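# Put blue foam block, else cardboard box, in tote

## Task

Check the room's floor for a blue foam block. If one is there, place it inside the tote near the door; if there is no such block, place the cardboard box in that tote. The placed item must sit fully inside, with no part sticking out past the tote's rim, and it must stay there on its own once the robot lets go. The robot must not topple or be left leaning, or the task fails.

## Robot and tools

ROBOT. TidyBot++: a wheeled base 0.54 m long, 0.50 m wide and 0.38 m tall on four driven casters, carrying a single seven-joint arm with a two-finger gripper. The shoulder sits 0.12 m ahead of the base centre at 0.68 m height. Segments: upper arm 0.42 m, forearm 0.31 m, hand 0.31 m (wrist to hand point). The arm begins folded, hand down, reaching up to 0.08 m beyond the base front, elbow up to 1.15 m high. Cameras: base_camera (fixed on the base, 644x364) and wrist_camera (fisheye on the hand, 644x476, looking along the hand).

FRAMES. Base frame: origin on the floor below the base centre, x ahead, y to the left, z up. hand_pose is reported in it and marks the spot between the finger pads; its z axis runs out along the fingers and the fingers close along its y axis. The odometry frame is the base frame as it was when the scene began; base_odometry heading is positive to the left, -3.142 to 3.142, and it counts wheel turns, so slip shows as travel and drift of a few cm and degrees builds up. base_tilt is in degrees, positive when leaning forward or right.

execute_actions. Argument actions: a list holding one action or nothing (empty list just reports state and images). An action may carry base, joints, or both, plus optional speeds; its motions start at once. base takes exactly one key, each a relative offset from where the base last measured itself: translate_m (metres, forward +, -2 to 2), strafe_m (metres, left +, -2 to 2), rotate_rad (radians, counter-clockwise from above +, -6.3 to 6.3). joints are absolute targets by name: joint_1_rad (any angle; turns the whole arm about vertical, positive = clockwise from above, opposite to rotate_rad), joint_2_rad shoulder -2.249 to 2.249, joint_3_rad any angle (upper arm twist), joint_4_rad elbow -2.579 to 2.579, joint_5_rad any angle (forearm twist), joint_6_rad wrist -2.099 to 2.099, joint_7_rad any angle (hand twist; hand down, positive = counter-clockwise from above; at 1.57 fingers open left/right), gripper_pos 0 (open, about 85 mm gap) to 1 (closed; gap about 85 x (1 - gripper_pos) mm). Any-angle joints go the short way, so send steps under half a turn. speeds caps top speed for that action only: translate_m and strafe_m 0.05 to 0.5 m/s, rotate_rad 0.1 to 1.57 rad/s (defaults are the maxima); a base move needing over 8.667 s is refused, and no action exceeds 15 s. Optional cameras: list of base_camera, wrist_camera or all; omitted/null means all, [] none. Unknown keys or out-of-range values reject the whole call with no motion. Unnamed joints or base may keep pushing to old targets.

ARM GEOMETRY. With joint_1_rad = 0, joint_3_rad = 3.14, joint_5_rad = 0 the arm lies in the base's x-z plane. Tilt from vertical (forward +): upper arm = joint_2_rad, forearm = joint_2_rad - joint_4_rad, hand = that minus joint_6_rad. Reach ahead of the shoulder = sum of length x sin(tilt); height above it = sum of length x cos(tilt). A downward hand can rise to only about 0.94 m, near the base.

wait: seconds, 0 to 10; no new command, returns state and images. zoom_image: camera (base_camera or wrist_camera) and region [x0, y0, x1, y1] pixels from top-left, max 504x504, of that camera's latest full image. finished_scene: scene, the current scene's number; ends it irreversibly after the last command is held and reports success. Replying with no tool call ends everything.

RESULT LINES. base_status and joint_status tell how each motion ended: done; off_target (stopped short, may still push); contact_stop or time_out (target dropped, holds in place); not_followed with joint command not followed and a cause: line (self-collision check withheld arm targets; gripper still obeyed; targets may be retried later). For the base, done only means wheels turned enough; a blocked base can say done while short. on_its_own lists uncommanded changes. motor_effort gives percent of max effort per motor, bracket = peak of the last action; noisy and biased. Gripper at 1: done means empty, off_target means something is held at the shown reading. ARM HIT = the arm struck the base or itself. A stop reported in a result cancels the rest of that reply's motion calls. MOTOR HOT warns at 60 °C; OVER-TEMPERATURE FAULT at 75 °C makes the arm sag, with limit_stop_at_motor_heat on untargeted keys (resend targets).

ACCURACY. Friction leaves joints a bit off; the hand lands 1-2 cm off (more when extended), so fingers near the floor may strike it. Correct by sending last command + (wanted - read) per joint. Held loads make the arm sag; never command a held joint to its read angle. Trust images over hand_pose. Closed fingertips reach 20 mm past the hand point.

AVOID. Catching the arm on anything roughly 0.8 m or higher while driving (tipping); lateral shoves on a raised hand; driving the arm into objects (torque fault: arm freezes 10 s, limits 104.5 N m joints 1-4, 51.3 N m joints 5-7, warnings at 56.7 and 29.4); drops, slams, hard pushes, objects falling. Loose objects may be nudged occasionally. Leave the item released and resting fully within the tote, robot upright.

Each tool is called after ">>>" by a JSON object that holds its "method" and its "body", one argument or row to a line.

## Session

>>> {"method": "execute_actions", "body": {
  "actions": []
}}

Scene clock: 0.00 s.
base_odometry: x=+0.000 y=+0.000 heading=+0.000 (m, m, rad; odometry frame)
base_tilt: forward=+0.8 right=-0.4 (deg)
base_status: not commanded
joint_positions: joint_1_rad=+0.036 joint_2_rad=-0.344 joint_3_rad=+3.155 joint_4_rad=-2.501 joint_5_rad=-0.023 joint_6_rad=-0.876 joint_7_rad=+1.623 gripper_pos=+0.000
joint_status: not commanded
motor_effort: joint_1_rad=+0 joint_2_rad=-4 joint_3_rad=+2 joint_4_rad=+14 joint_5_rad=+1 joint_6_rad=+2 joint_7_rad=+0 (%)
hand_pose: x=+0.2730 y=-0.0003 z=+0.5947 quat_wxyz=(-0.009, +0.998, -0.005, +0.055) (m; base frame)
pictures: base_camera, wrist_camera
camera_calibration (this result's frames):
wrist_camera: T_world_to_cam=[[-0.00970319, -0.999458, -0.0314517, 0.0231995], [-0.990386, 0.013946, -0.137625, 0.41135], [0.137989, 0.0298139, -0.989985, 0.686032], [0, 0, 0, 1]] pos_world=[0.312955, -0.00300304, 0.736503]
Images, in order (width x height): base_camera 644x364, wrist_camera 644x476.

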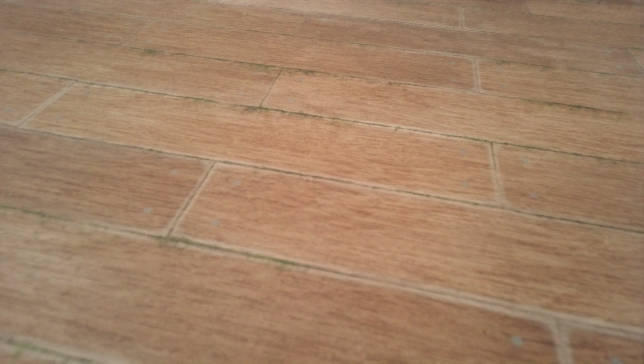

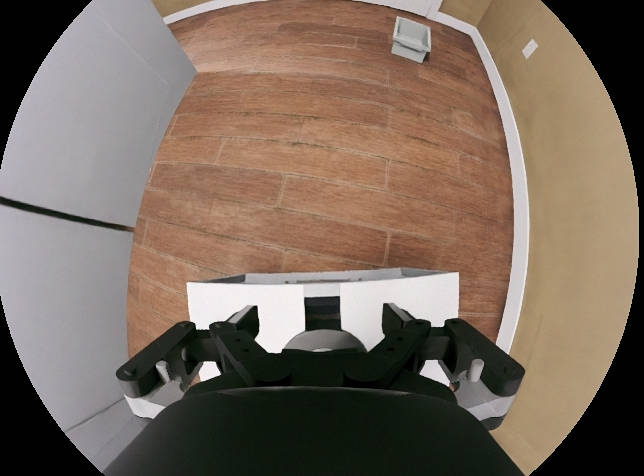

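>>> {"method": "execute_actions", "body": {
  "actions": [
    {"base":{"translate_m":1.62}}
  ]
}}

>>> {"method": "execute_actions", "body": {
  "actions": [
    {"base":{"rotate_rad":1.37},"joints":{"joint_1_rad":-1.3,"joint_6_rad":0.0}}
  ]
}}

Scene clock: 9.20 s.
base_odometry: x=+1.620 y=+0.000 heading=+0.000 (m, m, rad; odometry frame)
base_tilt: forward=+0.8 right=-0.4 (deg)
base_status: done
joint_positions: joint_1_rad=+0.036 joint_2_rad=-0.344 joint_3_rad=+3.155 joint_4_rad=-2.501 joint_5_rad=-0.023 joint_6_rad=-0.876 joint_7_rad=+1.623 gripper_pos=+0.000
joint_status: not commanded
motor_effort: joint_1_rad=+0(0) joint_2_rad=-2(4) joint_3_rad=+1(2) joint_4_rad=+14(15) joint_5_rad=+0(0) joint_6_rad=+2(3) joint_7_rad=+0(0) (%)
hand_pose: x=+0.2730 y=-0.0003 z=+0.5947 quat_wxyz=(-0.009, +0.998, -0.005, +0.055) (m; base frame)
pictures: base_camera, wrist_camera
camera_calibration (this result's frames):
wrist_camera: T_world_to_cam=[[-0.00970192, -0.999458, -0.0314506, 0.0231986], [-0.990381, 0.0139458, -0.137665, 0.411376], [0.138029, 0.0298124, -0.989979, 0.686023], [0, 0, 0, 1]] pos_world=[0.312953, -0.00300296, 0.736511]
Images, in order (width x height): base_camera 644x364, wrist_camera 644x476.

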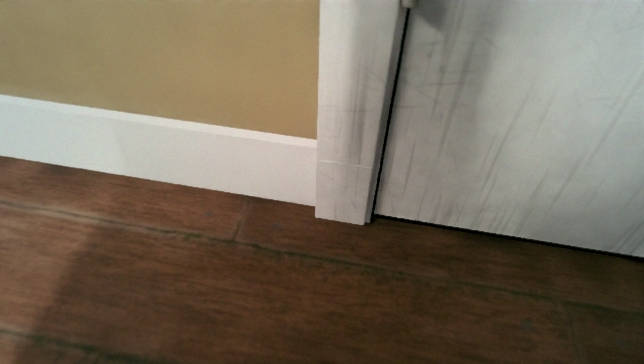

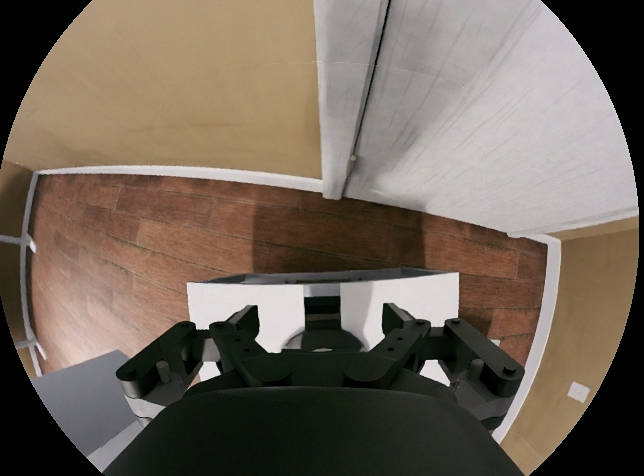

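Scene clock: 11.80 s.
base_odometry: x=+1.620 y=+0.000 heading=+1.370 (m, m, rad; odometry frame)
base_tilt: forward=+0.8 right=-0.4 (deg)
base_status: done
joint_positions: joint_1_rad=-1.277 joint_2_rad=-0.344 joint_3_rad=+3.155 joint_4_rad=-2.501 joint_5_rad=-0.023 joint_6_rad=-0.030 joint_7_rad=+1.623 gripper_pos=+0.000
joint_status: all done
motor_effort: joint_1_rad=+0(1) joint_2_rad=-6(6) joint_3_rad=+1(2) joint_4_rad=+17(18) joint_5_rad=+1(0) joint_6_rad=+9(9) joint_7_rad=+0(0) (%)
hand_pose: x=+0.2306 y=+0.3571 z=+0.7240 quat_wxyz=(-0.268, +0.710, +0.535, +0.373) (m; base frame)
pictures: base_camera, wrist_camera
camera_calibration (this result's frames):
wrist_camera: T_world_to_cam=[[0.961215, -0.275624, 0.0098214, -0.128268], [-0.145046, -0.535482, -0.831998, 0.886142], [0.234578, 0.798304, -0.554692, 0.197407], [0, 0, 0, 1]] pos_world=[0.205518, 0.281569, 0.848028]
Images, in order (width x height): base_camera 644x364, wrist_camera 644x476.

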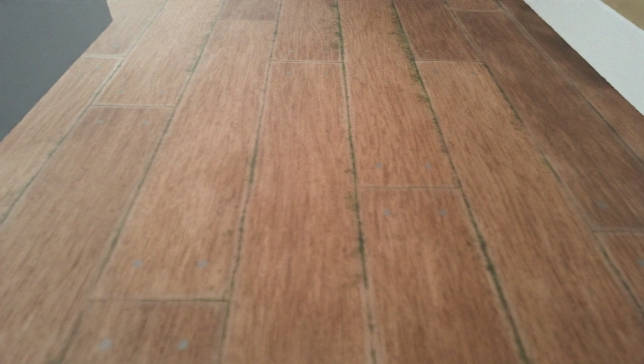

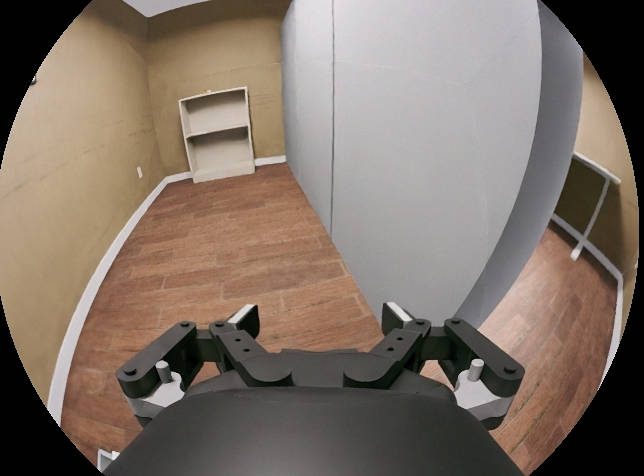

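>>> {"method": "zoom_image", "body": {
  "camera": "wrist_camera",
  "region": [150,70,310,200]
}}

>>> {"method": "execute_actions", "body": {
  "actions": [
    {"base":{"translate_m":1.2},"joints":{"joint_1_rad":-0.7,"joint_6_rad":0.1}}
  ]
}}

Region (150, 70, 310, 200) of wrist_camera's 644x476 image, scaled by 3.150; it fills the top 410 rows of this view, and the rest is white.

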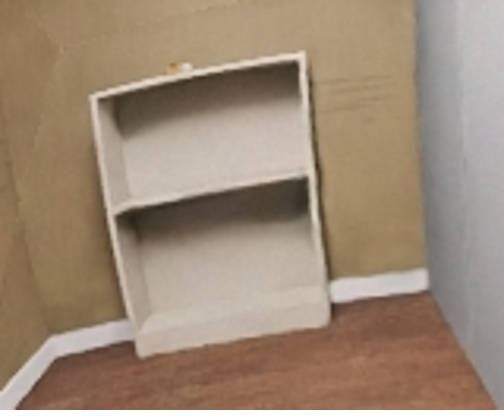

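Scene clock: 18.83 s.
base_odometry: x=+1.859 y=+1.176 heading=+1.370 (m, m, rad; odometry frame)
base_tilt: forward=+0.8 right=-0.4 (deg)
base_status: done
joint_positions: joint_1_rad=-0.723 joint_2_rad=-0.344 joint_3_rad=+3.155 joint_4_rad=-2.501 joint_5_rad=-0.023 joint_6_rad=+0.070 joint_7_rad=+1.623 gripper_pos=+0.000
joint_status: all done
motor_effort: joint_1_rad=+1(2) joint_2_rad=-7(8) joint_3_rad=+1(2) joint_4_rad=+18(18) joint_5_rad=+1(1) joint_6_rad=+9(9) joint_7_rad=+0(1) (%)
hand_pose: x=+0.4151 y=+0.2552 z=+0.7503 quat_wxyz=(-0.169, +0.806, +0.311, +0.474) (m; base frame)
pictures: base_camera, wrist_camera
camera_calibration (this result's frames):
wrist_camera: T_world_to_cam=[[0.669712, -0.742495, 0.0136717, -0.0966332], [-0.339901, -0.322846, -0.883311, 0.945373], [0.660268, 0.586917, -0.468589, 0.0627255], [0, 0, 0, 1]] pos_world=[0.344634, 0.196646, 0.865772]
Images, in order (width x height): base_camera 644x364, wrist_camera 644x476.

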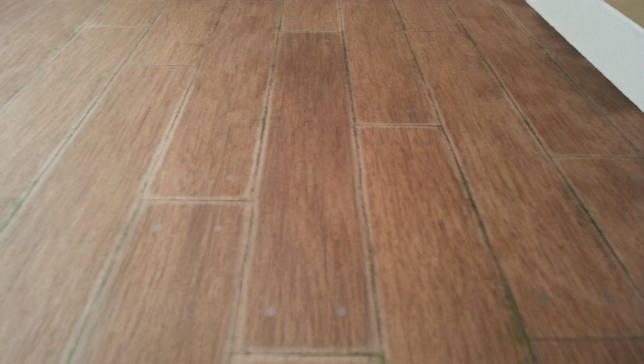

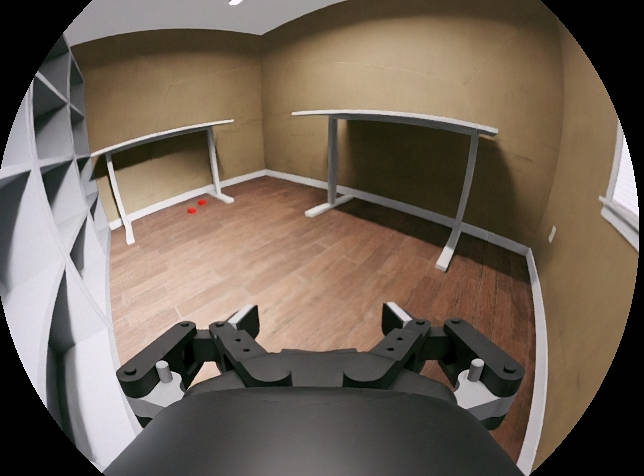

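>>> {"method": "zoom_image", "body": {
  "camera": "wrist_camera",
  "region": [80,140,380,300]
}}

Region (80, 140, 380, 300) of wrist_camera's 644x476 image, scaled by 1.680; it fills the top 269 rows of this view, and the rest is white.

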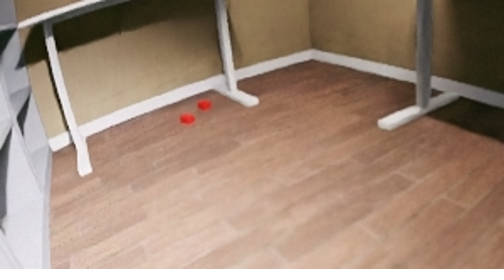

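>>> {"method": "execute_actions", "body": {
  "actions": [
    {"base":{"translate_m":-1.2},"joints":{"joint_1_rad":0}}
  ],
  "cameras": []
}}

>>> {"method": "execute_actions", "body": {
  "actions": [
    {"base":{"rotate_rad":1.77}}
  ],
  "cameras": []
}}

>>> {"method": "execute_actions", "body": {
  "actions": [
    {"base":{"translate_m":1.9},"joints":{"joint_2_rad":0,"joint_4_rad":-1.2,"joint_6_rad":-0.7,"joint_7_rad":1.57}}
  ],
  "cameras": []
}}

>>> {"method": "execute_actions", "body": {
  "actions": [
    {"base":{"rotate_rad":-0.2}}
  ]
}}

Scene clock: 36.87 s.
base_odometry: x=+1.619 y=+0.000 heading=+1.370 (m, m, rad; odometry frame)
base_tilt: forward=+0.8 right=-0.4 (deg)
base_status: done
joint_positions: joint_1_rad=-0.023 joint_2_rad=-0.342 joint_3_rad=+3.155 joint_4_rad=-2.501 joint_5_rad=-0.023 joint_6_rad=+0.071 joint_7_rad=+1.623 gripper_pos=+0.000
joint_status: all done
motor_effort: joint_1_rad=+0(1) joint_2_rad=-6(8) joint_3_rad=+1(3) joint_4_rad=+18(19) joint_5_rad=+1(1) joint_6_rad=+9(9) joint_7_rad=+0(0) (%)
hand_pose: x=+0.5101 y=+0.0045 z=+0.7502 quat_wxyz=(+0.004, +0.864, +0.015, +0.503) (m; base frame)
pictures: none
No camera images: the call's "cameras" was empty. Leave "cameras" out to get every camera's image.

Scene clock: 39.27 s.
base_odometry: x=+1.619 y=+0.000 heading=+3.140 (m, m, rad; odometry frame)
base_tilt: forward=+0.8 right=-0.4 (deg)
base_status: done
joint_positions: joint_1_rad=-0.021 joint_2_rad=-0.342 joint_3_rad=+3.155 joint_4_rad=-2.501 joint_5_rad=-0.023 joint_6_rad=+0.071 joint_7_rad=+1.623 gripper_pos=+0.000
joint_status: not commanded
motor_effort: joint_1_rad=+0(1) joint_2_rad=-6(8) joint_3_rad=+2(2) joint_4_rad=+18(18) joint_5_rad=+1(0) joint_6_rad=+9(9) joint_7_rad=+0(0) (%)
hand_pose: x=+0.5101 y=+0.0038 z=+0.7502 quat_wxyz=(+0.004, +0.864, +0.015, +0.503) (m; base frame)
pictures: none
No camera images: the call's "cameras" was empty. Leave "cameras" out to get every camera's image.

Scene clock: 44.43 s.
base_odometry: x=-0.281 y=+0.002 heading=+3.140 (m, m, rad; odometry frame)
base_tilt: forward=+0.8 right=-0.4 (deg)
base_status: done
joint_positions: joint_1_rad=-0.021 joint_2_rad=+0.000 joint_3_rad=+3.155 joint_4_rad=-1.211 joint_5_rad=-0.023 joint_6_rad=-0.670 joint_7_rad=+1.611 gripper_pos=+0.000
joint_status: all done
motor_effort: joint_1_rad=+0(0) joint_2_rad=-21(23) joint_3_rad=+1(2) joint_4_rad=+20(22) joint_5_rad=+1(0) joint_6_rad=+10(10) joint_7_rad=+0(0) (%)
hand_pose: x=+0.7096 y=+0.0102 z=+1.1184 quat_wxyz=(-0.001, +0.808, +0.016, +0.589) (m; base frame)
pictures: none
No camera images: the call's "cameras" was empty. Leave "cameras" out to get every camera's image.

Scene clock: 45.47 s.
base_odometry: x=-0.281 y=+0.002 heading=+2.939 (m, m, rad; odometry frame)
base_tilt: forward=+0.8 right=-0.4 (deg)
base_status: done
joint_positions: joint_1_rad=-0.008 joint_2_rad=+0.000 joint_3_rad=+3.159 joint_4_rad=-1.211 joint_5_rad=-0.023 joint_6_rad=-0.671 joint_7_rad=+1.611 gripper_pos=+0.000
joint_status: not commanded
motor_effort: joint_1_rad=+1(2) joint_2_rad=-20(21) joint_3_rad=+1(2) joint_4_rad=+20(21) joint_5_rad=+1(0) joint_6_rad=+10(10) joint_7_rad=-1(0) (%)
hand_pose: x=+0.7097 y=+0.0004 z=+1.1184 quat_wxyz=(+0.004, +0.808, +0.010, +0.589) (m; base frame)
pictures: base_camera, wrist_camera
camera_calibration (this result's frames):
wrist_camera: T_world_to_cam=[[0.0235435, -0.999655, 0.0116173, -0.0272159], [-0.277256, -0.0176937, -0.960633, 1.33026], [0.960507, 0.0193957, -0.277577, -0.23627], [0, 0, 0, 1]] pos_world=[0.596402, 0.000913198, 1.21262]
Images, in order (width x height): base_camera 644x364, wrist_camera 644x476.

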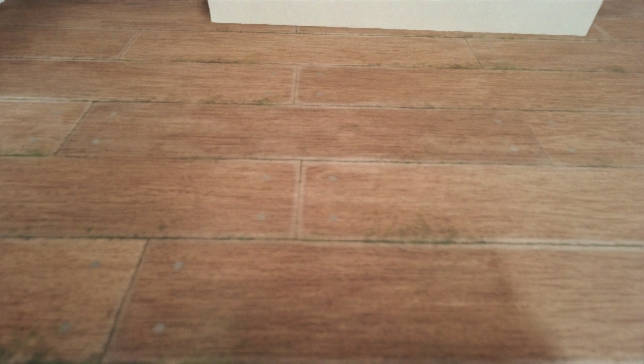

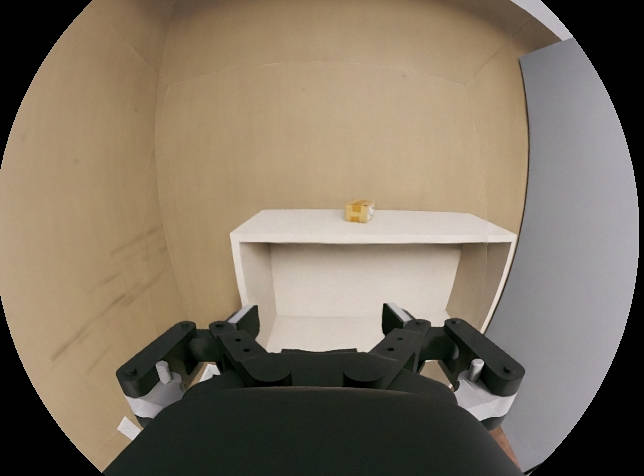

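>>> {"method": "execute_actions", "body": {
  "actions": [
    {"base":{"strafe_m":-0.12},"joints":{"joint_4_rad":-0.75,"joint_6_rad":-1.4}}
  ],
  "cameras": []
}}

>>> {"method": "execute_actions", "body": {
  "actions": [
    {"base":{"translate_m":0.5}}
  ]
}}

Scene clock: 52.40 s.
base_odometry: x=-0.257 y=+0.120 heading=+2.939 (m, m, rad; odometry frame)
base_tilt: forward=+0.8 right=-0.3 (deg)
base_status: done
joint_positions: joint_1_rad=-0.007 joint_2_rad=-0.001 joint_3_rad=+3.159 joint_4_rad=-0.761 joint_5_rad=-0.023 joint_6_rad=-1.371 joint_7_rad=+1.611 gripper_pos=+0.000
joint_status: all done
motor_effort: joint_1_rad=+0(3) joint_2_rad=-16(23) joint_3_rad=+1(2) joint_4_rad=+16(21) joint_5_rad=+1(0) joint_6_rad=+9(10) joint_7_rad=+0(0) (%)
hand_pose: x=+0.5991 y=+0.0031 z=+1.1652 quat_wxyz=(+0.002, +0.875, +0.016, +0.484) (m; base frame)
pictures: none
No camera images: the call's "cameras" was empty. Leave "cameras" out to get every camera's image.

Scene clock: 54.87 s.
base_odometry: x=-0.747 y=+0.221 heading=+2.938 (m, m, rad; odometry frame)
base_tilt: forward=+0.8 right=-0.4 (deg)
base_status: done
joint_positions: joint_1_rad=-0.007 joint_2_rad=+0.007 joint_3_rad=+3.159 joint_4_rad=-0.759 joint_5_rad=-0.023 joint_6_rad=-1.372 joint_7_rad=+1.611 gripper_pos=+0.000
joint_status: not commanded
motor_effort: joint_1_rad=+0(1) joint_2_rad=-17(21) joint_3_rad=+1(1) joint_4_rad=+16(17) joint_5_rad=+1(0) joint_6_rad=+9(10) joint_7_rad=+0(1) (%)
hand_pose: x=+0.6026 y=+0.0031 z=+1.1618 quat_wxyz=(+0.002, +0.877, +0.016, +0.481) (m; base frame)
pictures: base_camera, wrist_camera
camera_calibration (this result's frames):
wrist_camera: T_world_to_cam=[[0.0377368, -0.999238, 0.00994212, -0.0290864], [-0.51202, -0.0278788, -0.858521, 1.36523], [0.858144, 0.0273073, -0.512682, 0.213408], [0, 0, 0, 1]] pos_world=[0.516986, 0.00316892, 1.28177]
Images, in order (width x height): base_camera 644x364, wrist_camera 644x476.

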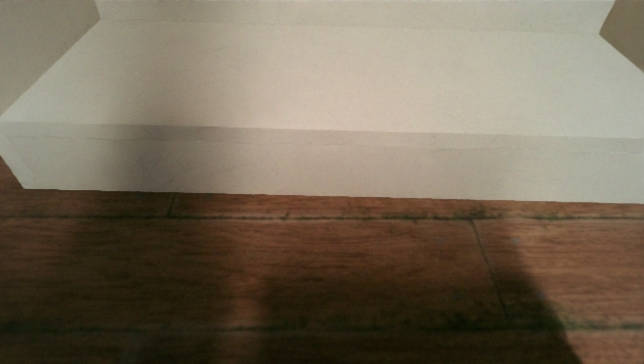

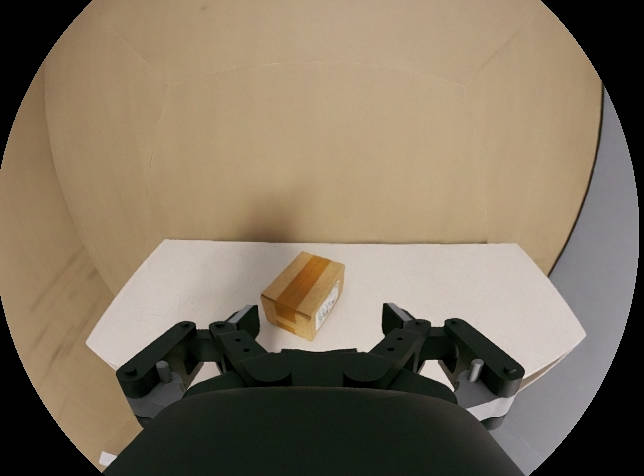

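>>> {"method": "execute_actions", "body": {
  "actions": [
    {"base":{"strafe_m":0.257},"joints":{"joint_1_rad":0.47,"joint_2_rad":-0.05,"joint_7_rad":1.54}}
  ],
  "cameras": []
}}

>>> {"method": "execute_actions", "body": {
  "actions": [
    {"base":{"translate_m":0.07},"joints":{"joint_2_rad":0.03}}
  ],
  "cameras": ["wrist_camera"]
}}

Scene clock: 64.73 s.
base_odometry: x=-0.799 y=-0.031 heading=+2.938 (m, m, rad; odometry frame)
base_tilt: forward=+0.8 right=-0.4 (deg)
base_status: done
joint_positions: joint_1_rad=+0.446 joint_2_rad=-0.046 joint_3_rad=+3.159 joint_4_rad=-0.759 joint_5_rad=-0.023 joint_6_rad=-1.372 joint_7_rad=+1.581 gripper_pos=+0.000
joint_status: all done
motor_effort: joint_1_rad=+0(1) joint_2_rad=-14(17) joint_3_rad=+1(0) joint_4_rad=+15(16) joint_5_rad=+1(0) joint_6_rad=+9(9) joint_7_rad=+0(1) (%)
hand_pose: x=+0.5319 y=-0.1975 z=+1.1866 quat_wxyz=(+0.107, +0.843, -0.190, +0.492) (m; base frame)
pictures: none
No camera images: the call's "cameras" was empty. Leave "cameras" out to get every camera's image.

Scene clock: 66.13 s.
base_odometry: x=-0.868 y=-0.017 heading=+2.938 (m, m, rad; odometry frame)
base_tilt: forward=+0.8 right=-0.4 (deg)
base_status: done
joint_positions: joint_1_rad=+0.447 joint_2_rad=+0.035 joint_3_rad=+3.159 joint_4_rad=-0.755 joint_5_rad=-0.023 joint_6_rad=-1.372 joint_7_rad=+1.581 gripper_pos=+0.000
joint_status: all done
motor_effort: joint_1_rad=+0(1) joint_2_rad=-17(23) joint_3_rad=+1(0) joint_4_rad=+16(18) joint_5_rad=+0(0) joint_6_rad=+9(10) joint_7_rad=-1(1) (%)
hand_pose: x=+0.5667 y=-0.2150 z=+1.1499 quat_wxyz=(+0.100, +0.861, -0.195, +0.459) (m; base frame)
pictures: wrist_camera
camera_calibration (this result's frames):
wrist_camera: T_world_to_cam=[[-0.419325, -0.907701, -0.0156647, 0.06266], [-0.478514, 0.235654, -0.845868, 1.3536], [0.771486, -0.347198, -0.533163, 0.236189], [0, 0, 0, 1]] pos_world=[0.491773, -0.180099, 1.27187]
Images, in order (width x height): wrist_camera 644x476.

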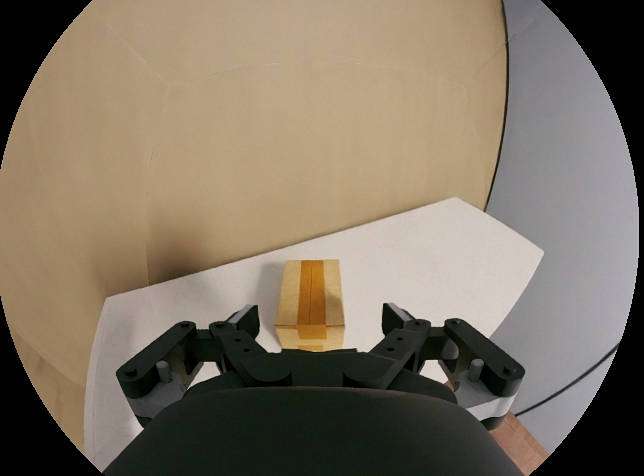

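>>> {"method": "execute_actions", "body": {
  "actions": [
    {"base":{"strafe_m":0.01},"joints":{"joint_2_rad":0.13}}
  ],
  "cameras": ["wrist_camera"]
}}

Scene clock: 69.40 s.
base_odometry: x=-0.870 y=-0.027 heading=+2.938 (m, m, rad; odometry frame)
base_tilt: forward=+0.8 right=-0.4 (deg)
base_status: done
joint_positions: joint_1_rad=+0.450 joint_2_rad=+0.134 joint_3_rad=+3.159 joint_4_rad=-0.754 joint_5_rad=-0.023 joint_6_rad=-1.372 joint_7_rad=+1.581 gripper_pos=+0.000
joint_status: all done
motor_effort: joint_1_rad=+0(2) joint_2_rad=-21(24) joint_3_rad=+1(0) joint_4_rad=+16(18) joint_5_rad=+0(1) joint_6_rad=+8(9) joint_7_rad=-1(0) (%)
hand_pose: x=+0.6057 y=-0.2347 z=+1.0992 quat_wxyz=(+0.091, +0.882, -0.201, +0.417) (m; base frame)
pictures: wrist_camera
camera_calibration (this result's frames):
wrist_camera: T_world_to_cam=[[-0.422266, -0.906311, -0.0170952, 0.063977], [-0.550091, 0.271196, -0.789843, 1.32412], [0.720479, -0.32412, -0.613071, 0.296448], [0, 0, 0, 1]] pos_world=[0.541816, -0.205027, 1.22868]
Images, in order (width x height): wrist_camera 644x476.

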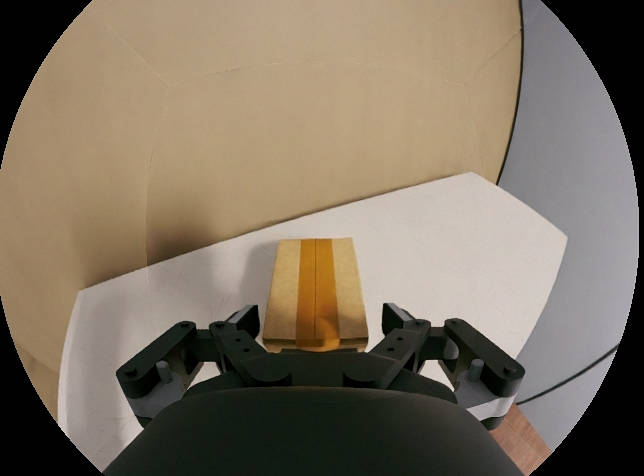

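>>> {"method": "execute_actions", "body": {
  "actions": [
    {"joints":{"joint_2_rad":0.18}}
  ],
  "cameras": ["wrist_camera"]
}}

>>> {"method": "execute_actions", "body": {
  "actions": [
    {"joints":{"gripper_pos":1}}
  ],
  "cameras": []
}}

>>> {"method": "execute_actions", "body": {
  "actions": [
    {"joints":{"joint_2_rad":-0.1}}
  ],
  "cameras": ["wrist_camera"]
}}

Scene clock: 75.47 s.
base_odometry: x=-0.870 y=-0.027 heading=+2.938 (m, m, rad; odometry frame)
base_tilt: forward=+0.9 right=-0.4 (deg)
base_status: not commanded
joint_positions: joint_1_rad=+0.450 joint_2_rad=+0.174 joint_3_rad=+3.159 joint_4_rad=-0.754 joint_5_rad=-0.023 joint_6_rad=-1.372 joint_7_rad=+1.581 gripper_pos=+0.000
joint_status: all done
motor_effort: joint_1_rad=+1(1) joint_2_rad=-23(23) joint_3_rad=+1(1) joint_4_rad=+17(18) joint_5_rad=+1(0) joint_6_rad=+8(8) joint_7_rad=+1(0) (%)
hand_pose: x=+0.6207 y=-0.2419 z=+1.0771 quat_wxyz=(+0.087, +0.890, -0.203, +0.399) (m; base frame)
pictures: wrist_camera
camera_calibration (this result's frames):
wrist_camera: T_world_to_cam=[[-0.422895, -0.906007, -0.017622, 0.0644014], [-0.578303, 0.284802, -0.764495, 1.31034], [0.697657, -0.31311, -0.644388, 0.320268], [0, 0, 0, 1]] pos_world=[0.561569, -0.21456, 1.20926]
Images, in order (width x height): wrist_camera 644x476.

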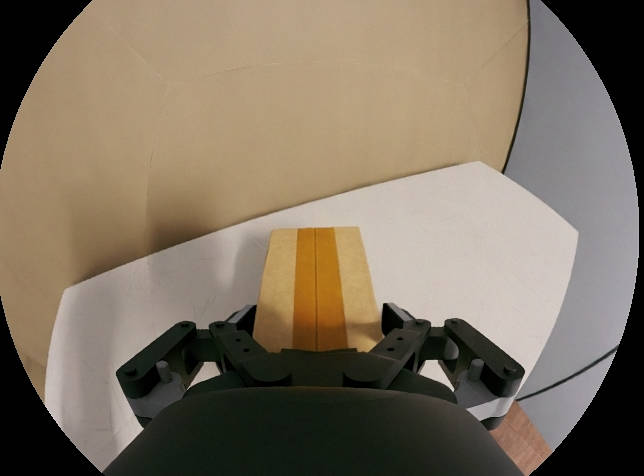

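Scene clock: 76.70 s.
base_odometry: x=-0.870 y=-0.027 heading=+2.938 (m, m, rad; odometry frame)
base_tilt: forward=+0.9 right=-0.4 (deg)
base_status: not commanded
joint_positions: joint_1_rad=+0.450 joint_2_rad=+0.170 joint_3_rad=+3.159 joint_4_rad=-0.743 joint_5_rad=-0.023 joint_6_rad=-1.373 joint_7_rad=+1.578 gripper_pos=+0.334
joint_status: gripper_pos off_target (ended at +0.334, target +1.000)
motor_effort: joint_1_rad=+0(1) joint_2_rad=-18(26) joint_3_rad=+1(0) joint_4_rad=+13(18) joint_5_rad=+1(2) joint_6_rad=+6(9) joint_7_rad=+1(1) (%)
hand_pose: x=+0.6190 y=-0.2411 z=+1.0848 quat_wxyz=(+0.088, +0.887, -0.204, +0.406) (m; base frame)
pictures: none
No camera images: the call's "cameras" was empty. Leave "cameras" out to get every camera's image.

Scene clock: 78.43 s.
base_odometry: x=-0.870 y=-0.027 heading=+2.938 (m, m, rad; odometry frame)
base_tilt: forward=+0.8 right=-0.4 (deg)
base_status: not commanded
joint_positions: joint_1_rad=+0.450 joint_2_rad=-0.100 joint_3_rad=+3.159 joint_4_rad=-0.753 joint_5_rad=-0.023 joint_6_rad=-1.374 joint_7_rad=+1.578 gripper_pos=+0.334
joint_status: all done
motor_effort: joint_1_rad=+0(0) joint_2_rad=-12(27) joint_3_rad=+1(1) joint_4_rad=+16(20) joint_5_rad=+0(1) joint_6_rad=+10(10) joint_7_rad=+0(0) (%)
hand_pose: x=+0.5050 y=-0.1861 z=+1.2135 quat_wxyz=(+0.113, +0.827, -0.190, +0.517) (m; base frame)
pictures: wrist_camera
camera_calibration (this result's frames):
wrist_camera: T_world_to_cam=[[-0.42036, -0.907209, -0.0163912, 0.0654657], [-0.368585, 0.187237, -0.910543, 1.38497], [0.829122, -0.376714, -0.41309, 0.147483], [0, 0, 0, 1]] pos_world=[0.415716, -0.144367, 1.32307]
Images, in order (width x height): wrist_camera 644x476.

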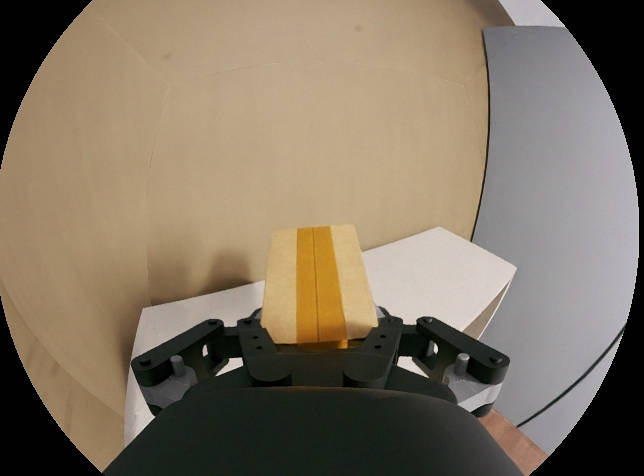

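>>> {"method": "execute_actions", "body": {
  "actions": [
    {"base":{"rotate_rad":-3.17}}
  ],
  "cameras": []
}}

>>> {"method": "execute_actions", "body": {
  "actions": [
    {"base":{"translate_m":1.45},"joints":{"joint_1_rad":0,"joint_2_rad":1.2,"joint_4_rad":-1.09,"joint_6_rad":-0.85}}
  ]
}}

Scene clock: 87.83 s.
base_odometry: x=-0.870 y=-0.027 heading=-0.231 (m, m, rad; odometry frame)
base_tilt: forward=+0.9 right=-0.4 (deg)
base_status: done
joint_positions: joint_1_rad=+0.452 joint_2_rad=-0.091 joint_3_rad=+3.158 joint_4_rad=-0.753 joint_5_rad=-0.023 joint_6_rad=-1.374 joint_7_rad=+1.578 gripper_pos=+0.334
joint_status: not commanded
motor_effort: joint_1_rad=+0(1) joint_2_rad=-13(16) joint_3_rad=+1(2) joint_4_rad=+16(17) joint_5_rad=+0(0) joint_6_rad=+10(11) joint_7_rad=+0(0) (%)
hand_pose: x=+0.5088 y=-0.1887 z=+1.2095 quat_wxyz=(+0.113, +0.829, -0.191, +0.513) (m; base frame)
pictures: none
No camera images: the call's "cameras" was empty. Leave "cameras" out to get every camera's image.

Scene clock: 92.07 s.
base_odometry: x=+0.541 y=-0.360 heading=-0.232 (m, m, rad; odometry frame)
base_tilt: forward=+0.8 right=-0.4 (deg)
base_status: done
joint_positions: joint_1_rad=+0.022 joint_2_rad=+1.201 joint_3_rad=+3.158 joint_4_rad=-1.081 joint_5_rad=-0.023 joint_6_rad=-0.876 joint_7_rad=+1.578 gripper_pos=+0.334
joint_status: all done
motor_effort: joint_1_rad=+1(2) joint_2_rad=-45(52) joint_3_rad=+0(1) joint_4_rad=+12(18) joint_5_rad=+1(0) joint_6_rad=+2(11) joint_7_rad=-1(0) (%)
hand_pose: x=+0.7442 y=-0.0166 z=+0.3175 quat_wxyz=(-0.001, +1.000, -0.018, -0.008) (m; base frame)
pictures: base_camera, wrist_camera
camera_calibration (this result's frames):
wrist_camera: T_world_to_cam=[[-0.0377811, -0.99917, -0.0152016, 0.0185268], [-0.999198, 0.0379753, -0.0126995, 0.807412], [0.0132662, 0.0147096, -0.999804, 0.442762], [0, 0, 0, 1]] pos_world=[0.801591, -0.0186631, 0.45321]
Images, in order (width x height): base_camera 644x364, wrist_camera 644x476.

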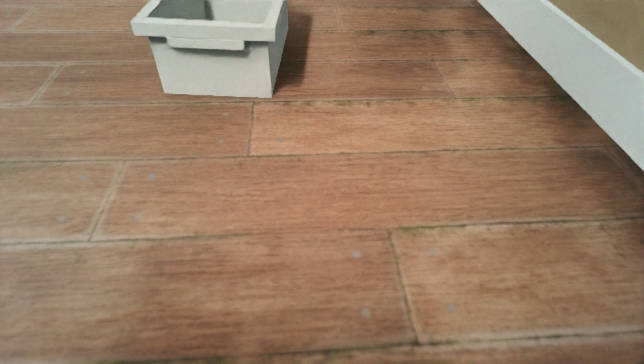

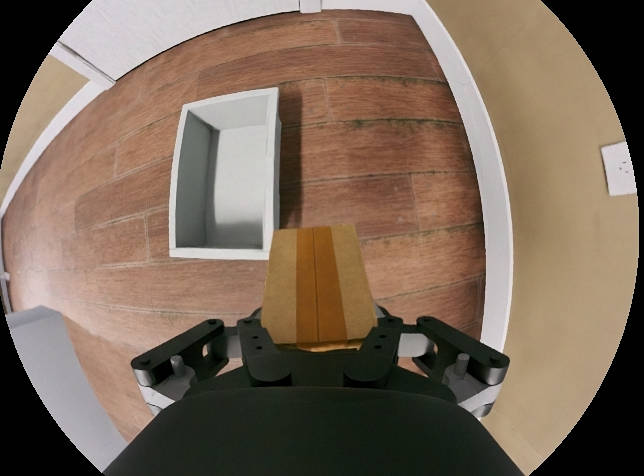

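>>> {"method": "execute_actions", "body": {
  "actions": [
    {"base":{"strafe_m":0.155},"joints":{"joint_2_rad":1.5,"joint_4_rad":-0.79,"joint_6_rad":-0.2}}
  ]
}}

>>> {"method": "execute_actions", "body": {
  "actions": [
    {"joints":{"joint_2_rad":1.98,"joint_4_rad":-0.3}}
  ]
}}

Scene clock: 98.90 s.
base_odometry: x=+0.577 y=-0.209 heading=-0.232 (m, m, rad; odometry frame)
base_tilt: forward=+0.8 right=-0.5 (deg)
base_status: done
joint_positions: joint_1_rad=-0.002 joint_2_rad=+1.508 joint_3_rad=+3.158 joint_4_rad=-0.809 joint_5_rad=-0.023 joint_6_rad=-0.233 joint_7_rad=+1.578 gripper_pos=+0.334
joint_status: all done
motor_effort: joint_1_rad=+1(5) joint_2_rad=-50(52) joint_3_rad=+0(2) joint_4_rad=+15(15) joint_5_rad=+0(0) joint_6_rad=+7(7) joint_7_rad=+0(1) (%)
hand_pose: x=+0.9434 y=-0.0034 z=+0.2361 quat_wxyz=(+0.003, +0.957, -0.004, +0.292) (m; base frame)
pictures: base_camera, wrist_camera
camera_calibration (this result's frames):
wrist_camera: T_world_to_cam=[[-0.00235758, -0.999962, -0.00840224, 0.00288731], [-0.813264, 0.00680647, -0.581855, 0.96372], [0.58189, 0.00546147, -0.813249, -0.221984], [0, 0, 0, 1]] pos_world=[0.912936, -0.00245998, 0.380241]
Images, in order (width x height): base_camera 644x364, wrist_camera 644x476.

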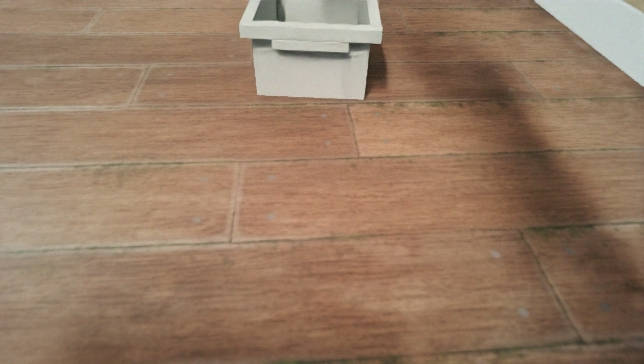

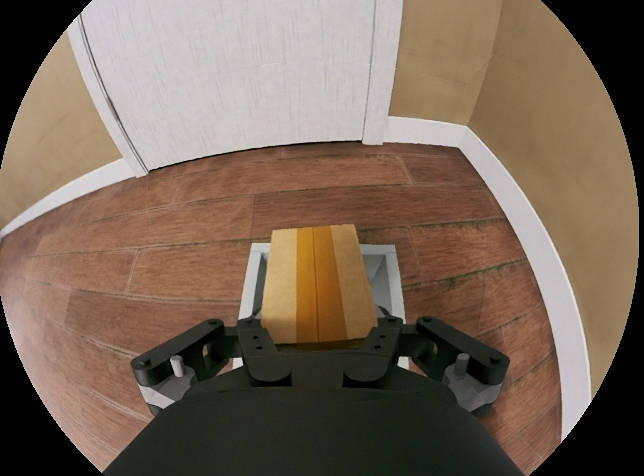

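Scene clock: 100.67 s.
base_odometry: x=+0.577 y=-0.209 heading=-0.232 (m, m, rad; odometry frame)
base_tilt: forward=+0.9 right=-0.4 (deg)
base_status: not commanded
joint_positions: joint_1_rad=-0.002 joint_2_rad=+1.980 joint_3_rad=+3.158 joint_4_rad=-0.315 joint_5_rad=-0.023 joint_6_rad=-0.226 joint_7_rad=+1.578 gripper_pos=+0.341
joint_status: all done
motor_effort: joint_1_rad=+0(2) joint_2_rad=-49(53) joint_3_rad=+0(0) joint_4_rad=+16(17) joint_5_rad=+0(1) joint_6_rad=+8(8) joint_7_rad=+1(0) (%)
hand_pose: x=+0.9216 y=+0.0004 z=+0.0528 quat_wxyz=(+0.001, +0.952, +0.000, +0.306) (m; base frame)
pictures: base_camera, wrist_camera
camera_calibration (this result's frames):
wrist_camera: T_world_to_cam=[[0.00572776, -0.999936, -0.00975259, -0.00226757], [-0.796016, 0.00134368, -0.605274, 0.824639], [0.605248, 0.0112301, -0.795958, -0.380779], [0, 0, 0, 1]] pos_world=[0.886905, 0.000900709, 0.196026]
Images, in order (width x height): base_camera 644x364, wrist_camera 644x476.

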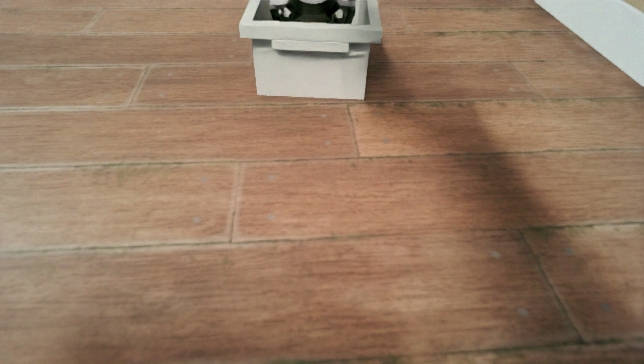

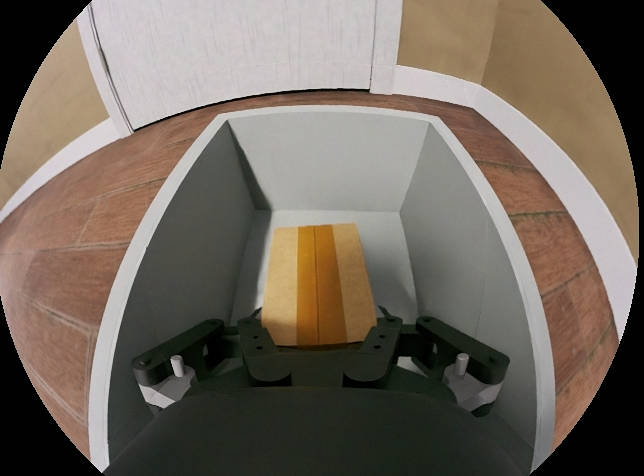

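>>> {"method": "execute_actions", "body": {
  "actions": [
    {"joints":{"gripper_pos":0.15}}
  ],
  "cameras": []
}}

>>> {"method": "execute_actions", "body": {
  "actions": [
    {"joints":{"joint_2_rad":1.5,"joint_4_rad":-0.85}}
  ]
}}

>>> {"method": "finished_scene", "body": {
  "scene": 2
}}

Scene clock: 106.93 s.
base_odometry: x=+0.577 y=-0.209 heading=-0.232 (m, m, rad; odometry frame)
base_tilt: forward=+0.9 right=-0.5 (deg)
base_status: not commanded
joint_positions: joint_1_rad=-0.002 joint_2_rad=+1.980 joint_3_rad=+3.158 joint_4_rad=-0.313 joint_5_rad=-0.023 joint_6_rad=-0.226 joint_7_rad=+1.578 gripper_pos=+0.150
joint_status: all done
motor_effort: joint_1_rad=+0(0) joint_2_rad=-47(48) joint_3_rad=+0(0) joint_4_rad=+15(16) joint_5_rad=+0(1) joint_6_rad=+7(7) joint_7_rad=+0(1) (%)
hand_pose: x=+0.9223 y=+0.0004 z=+0.0534 quat_wxyz=(+0.001, +0.952, +0.000, +0.306) (m; base frame)
pictures: none
No camera images: the call's "cameras" was empty. Leave "cameras" out to get every camera's image.

Scene clock: 108.83 s.
base_odometry: x=+0.577 y=-0.209 heading=-0.232 (m, m, rad; odometry frame)
base_tilt: forward=+0.9 right=-0.4 (deg)
base_status: not commanded
joint_positions: joint_1_rad=-0.002 joint_2_rad=+1.503 joint_3_rad=+3.158 joint_4_rad=-0.836 joint_5_rad=-0.023 joint_6_rad=-0.226 joint_7_rad=+1.578 gripper_pos=+0.150
joint_status: all done
motor_effort: joint_1_rad=+0(1) joint_2_rad=-48(50) joint_3_rad=+1(0) joint_4_rad=+14(17) joint_5_rad=+1(1) joint_6_rad=+6(6) joint_7_rad=+0(0) (%)
hand_pose: x=+0.9347 y=-0.0037 z=+0.2310 quat_wxyz=(+0.003, +0.959, -0.004, +0.285) (m; base frame)
pictures: base_camera, wrist_camera
camera_calibration (this result's frames):
wrist_camera: T_world_to_cam=[[-0.00299469, -0.999961, -0.0082886, 0.00317999], [-0.821832, 0.00718329, -0.569684, 0.958887], [0.569721, 0.00510581, -0.821822, -0.207701], [0, 0, 0, 1]] pos_world=[0.906386, -0.00264761, 0.375596]
Images, in order (width x height): base_camera 644x364, wrist_camera 644x476.

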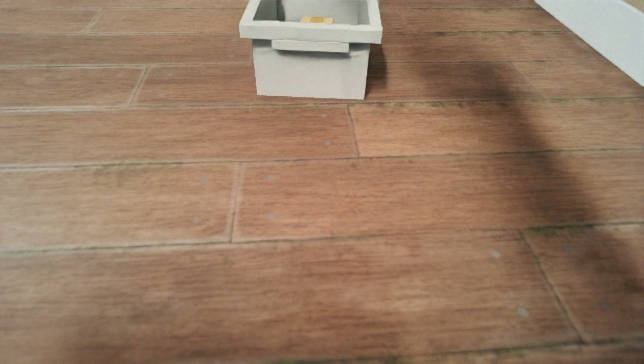

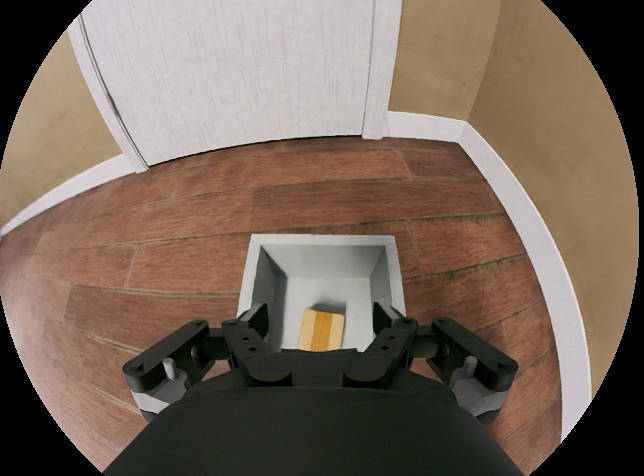

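The scene is finished: the task was done.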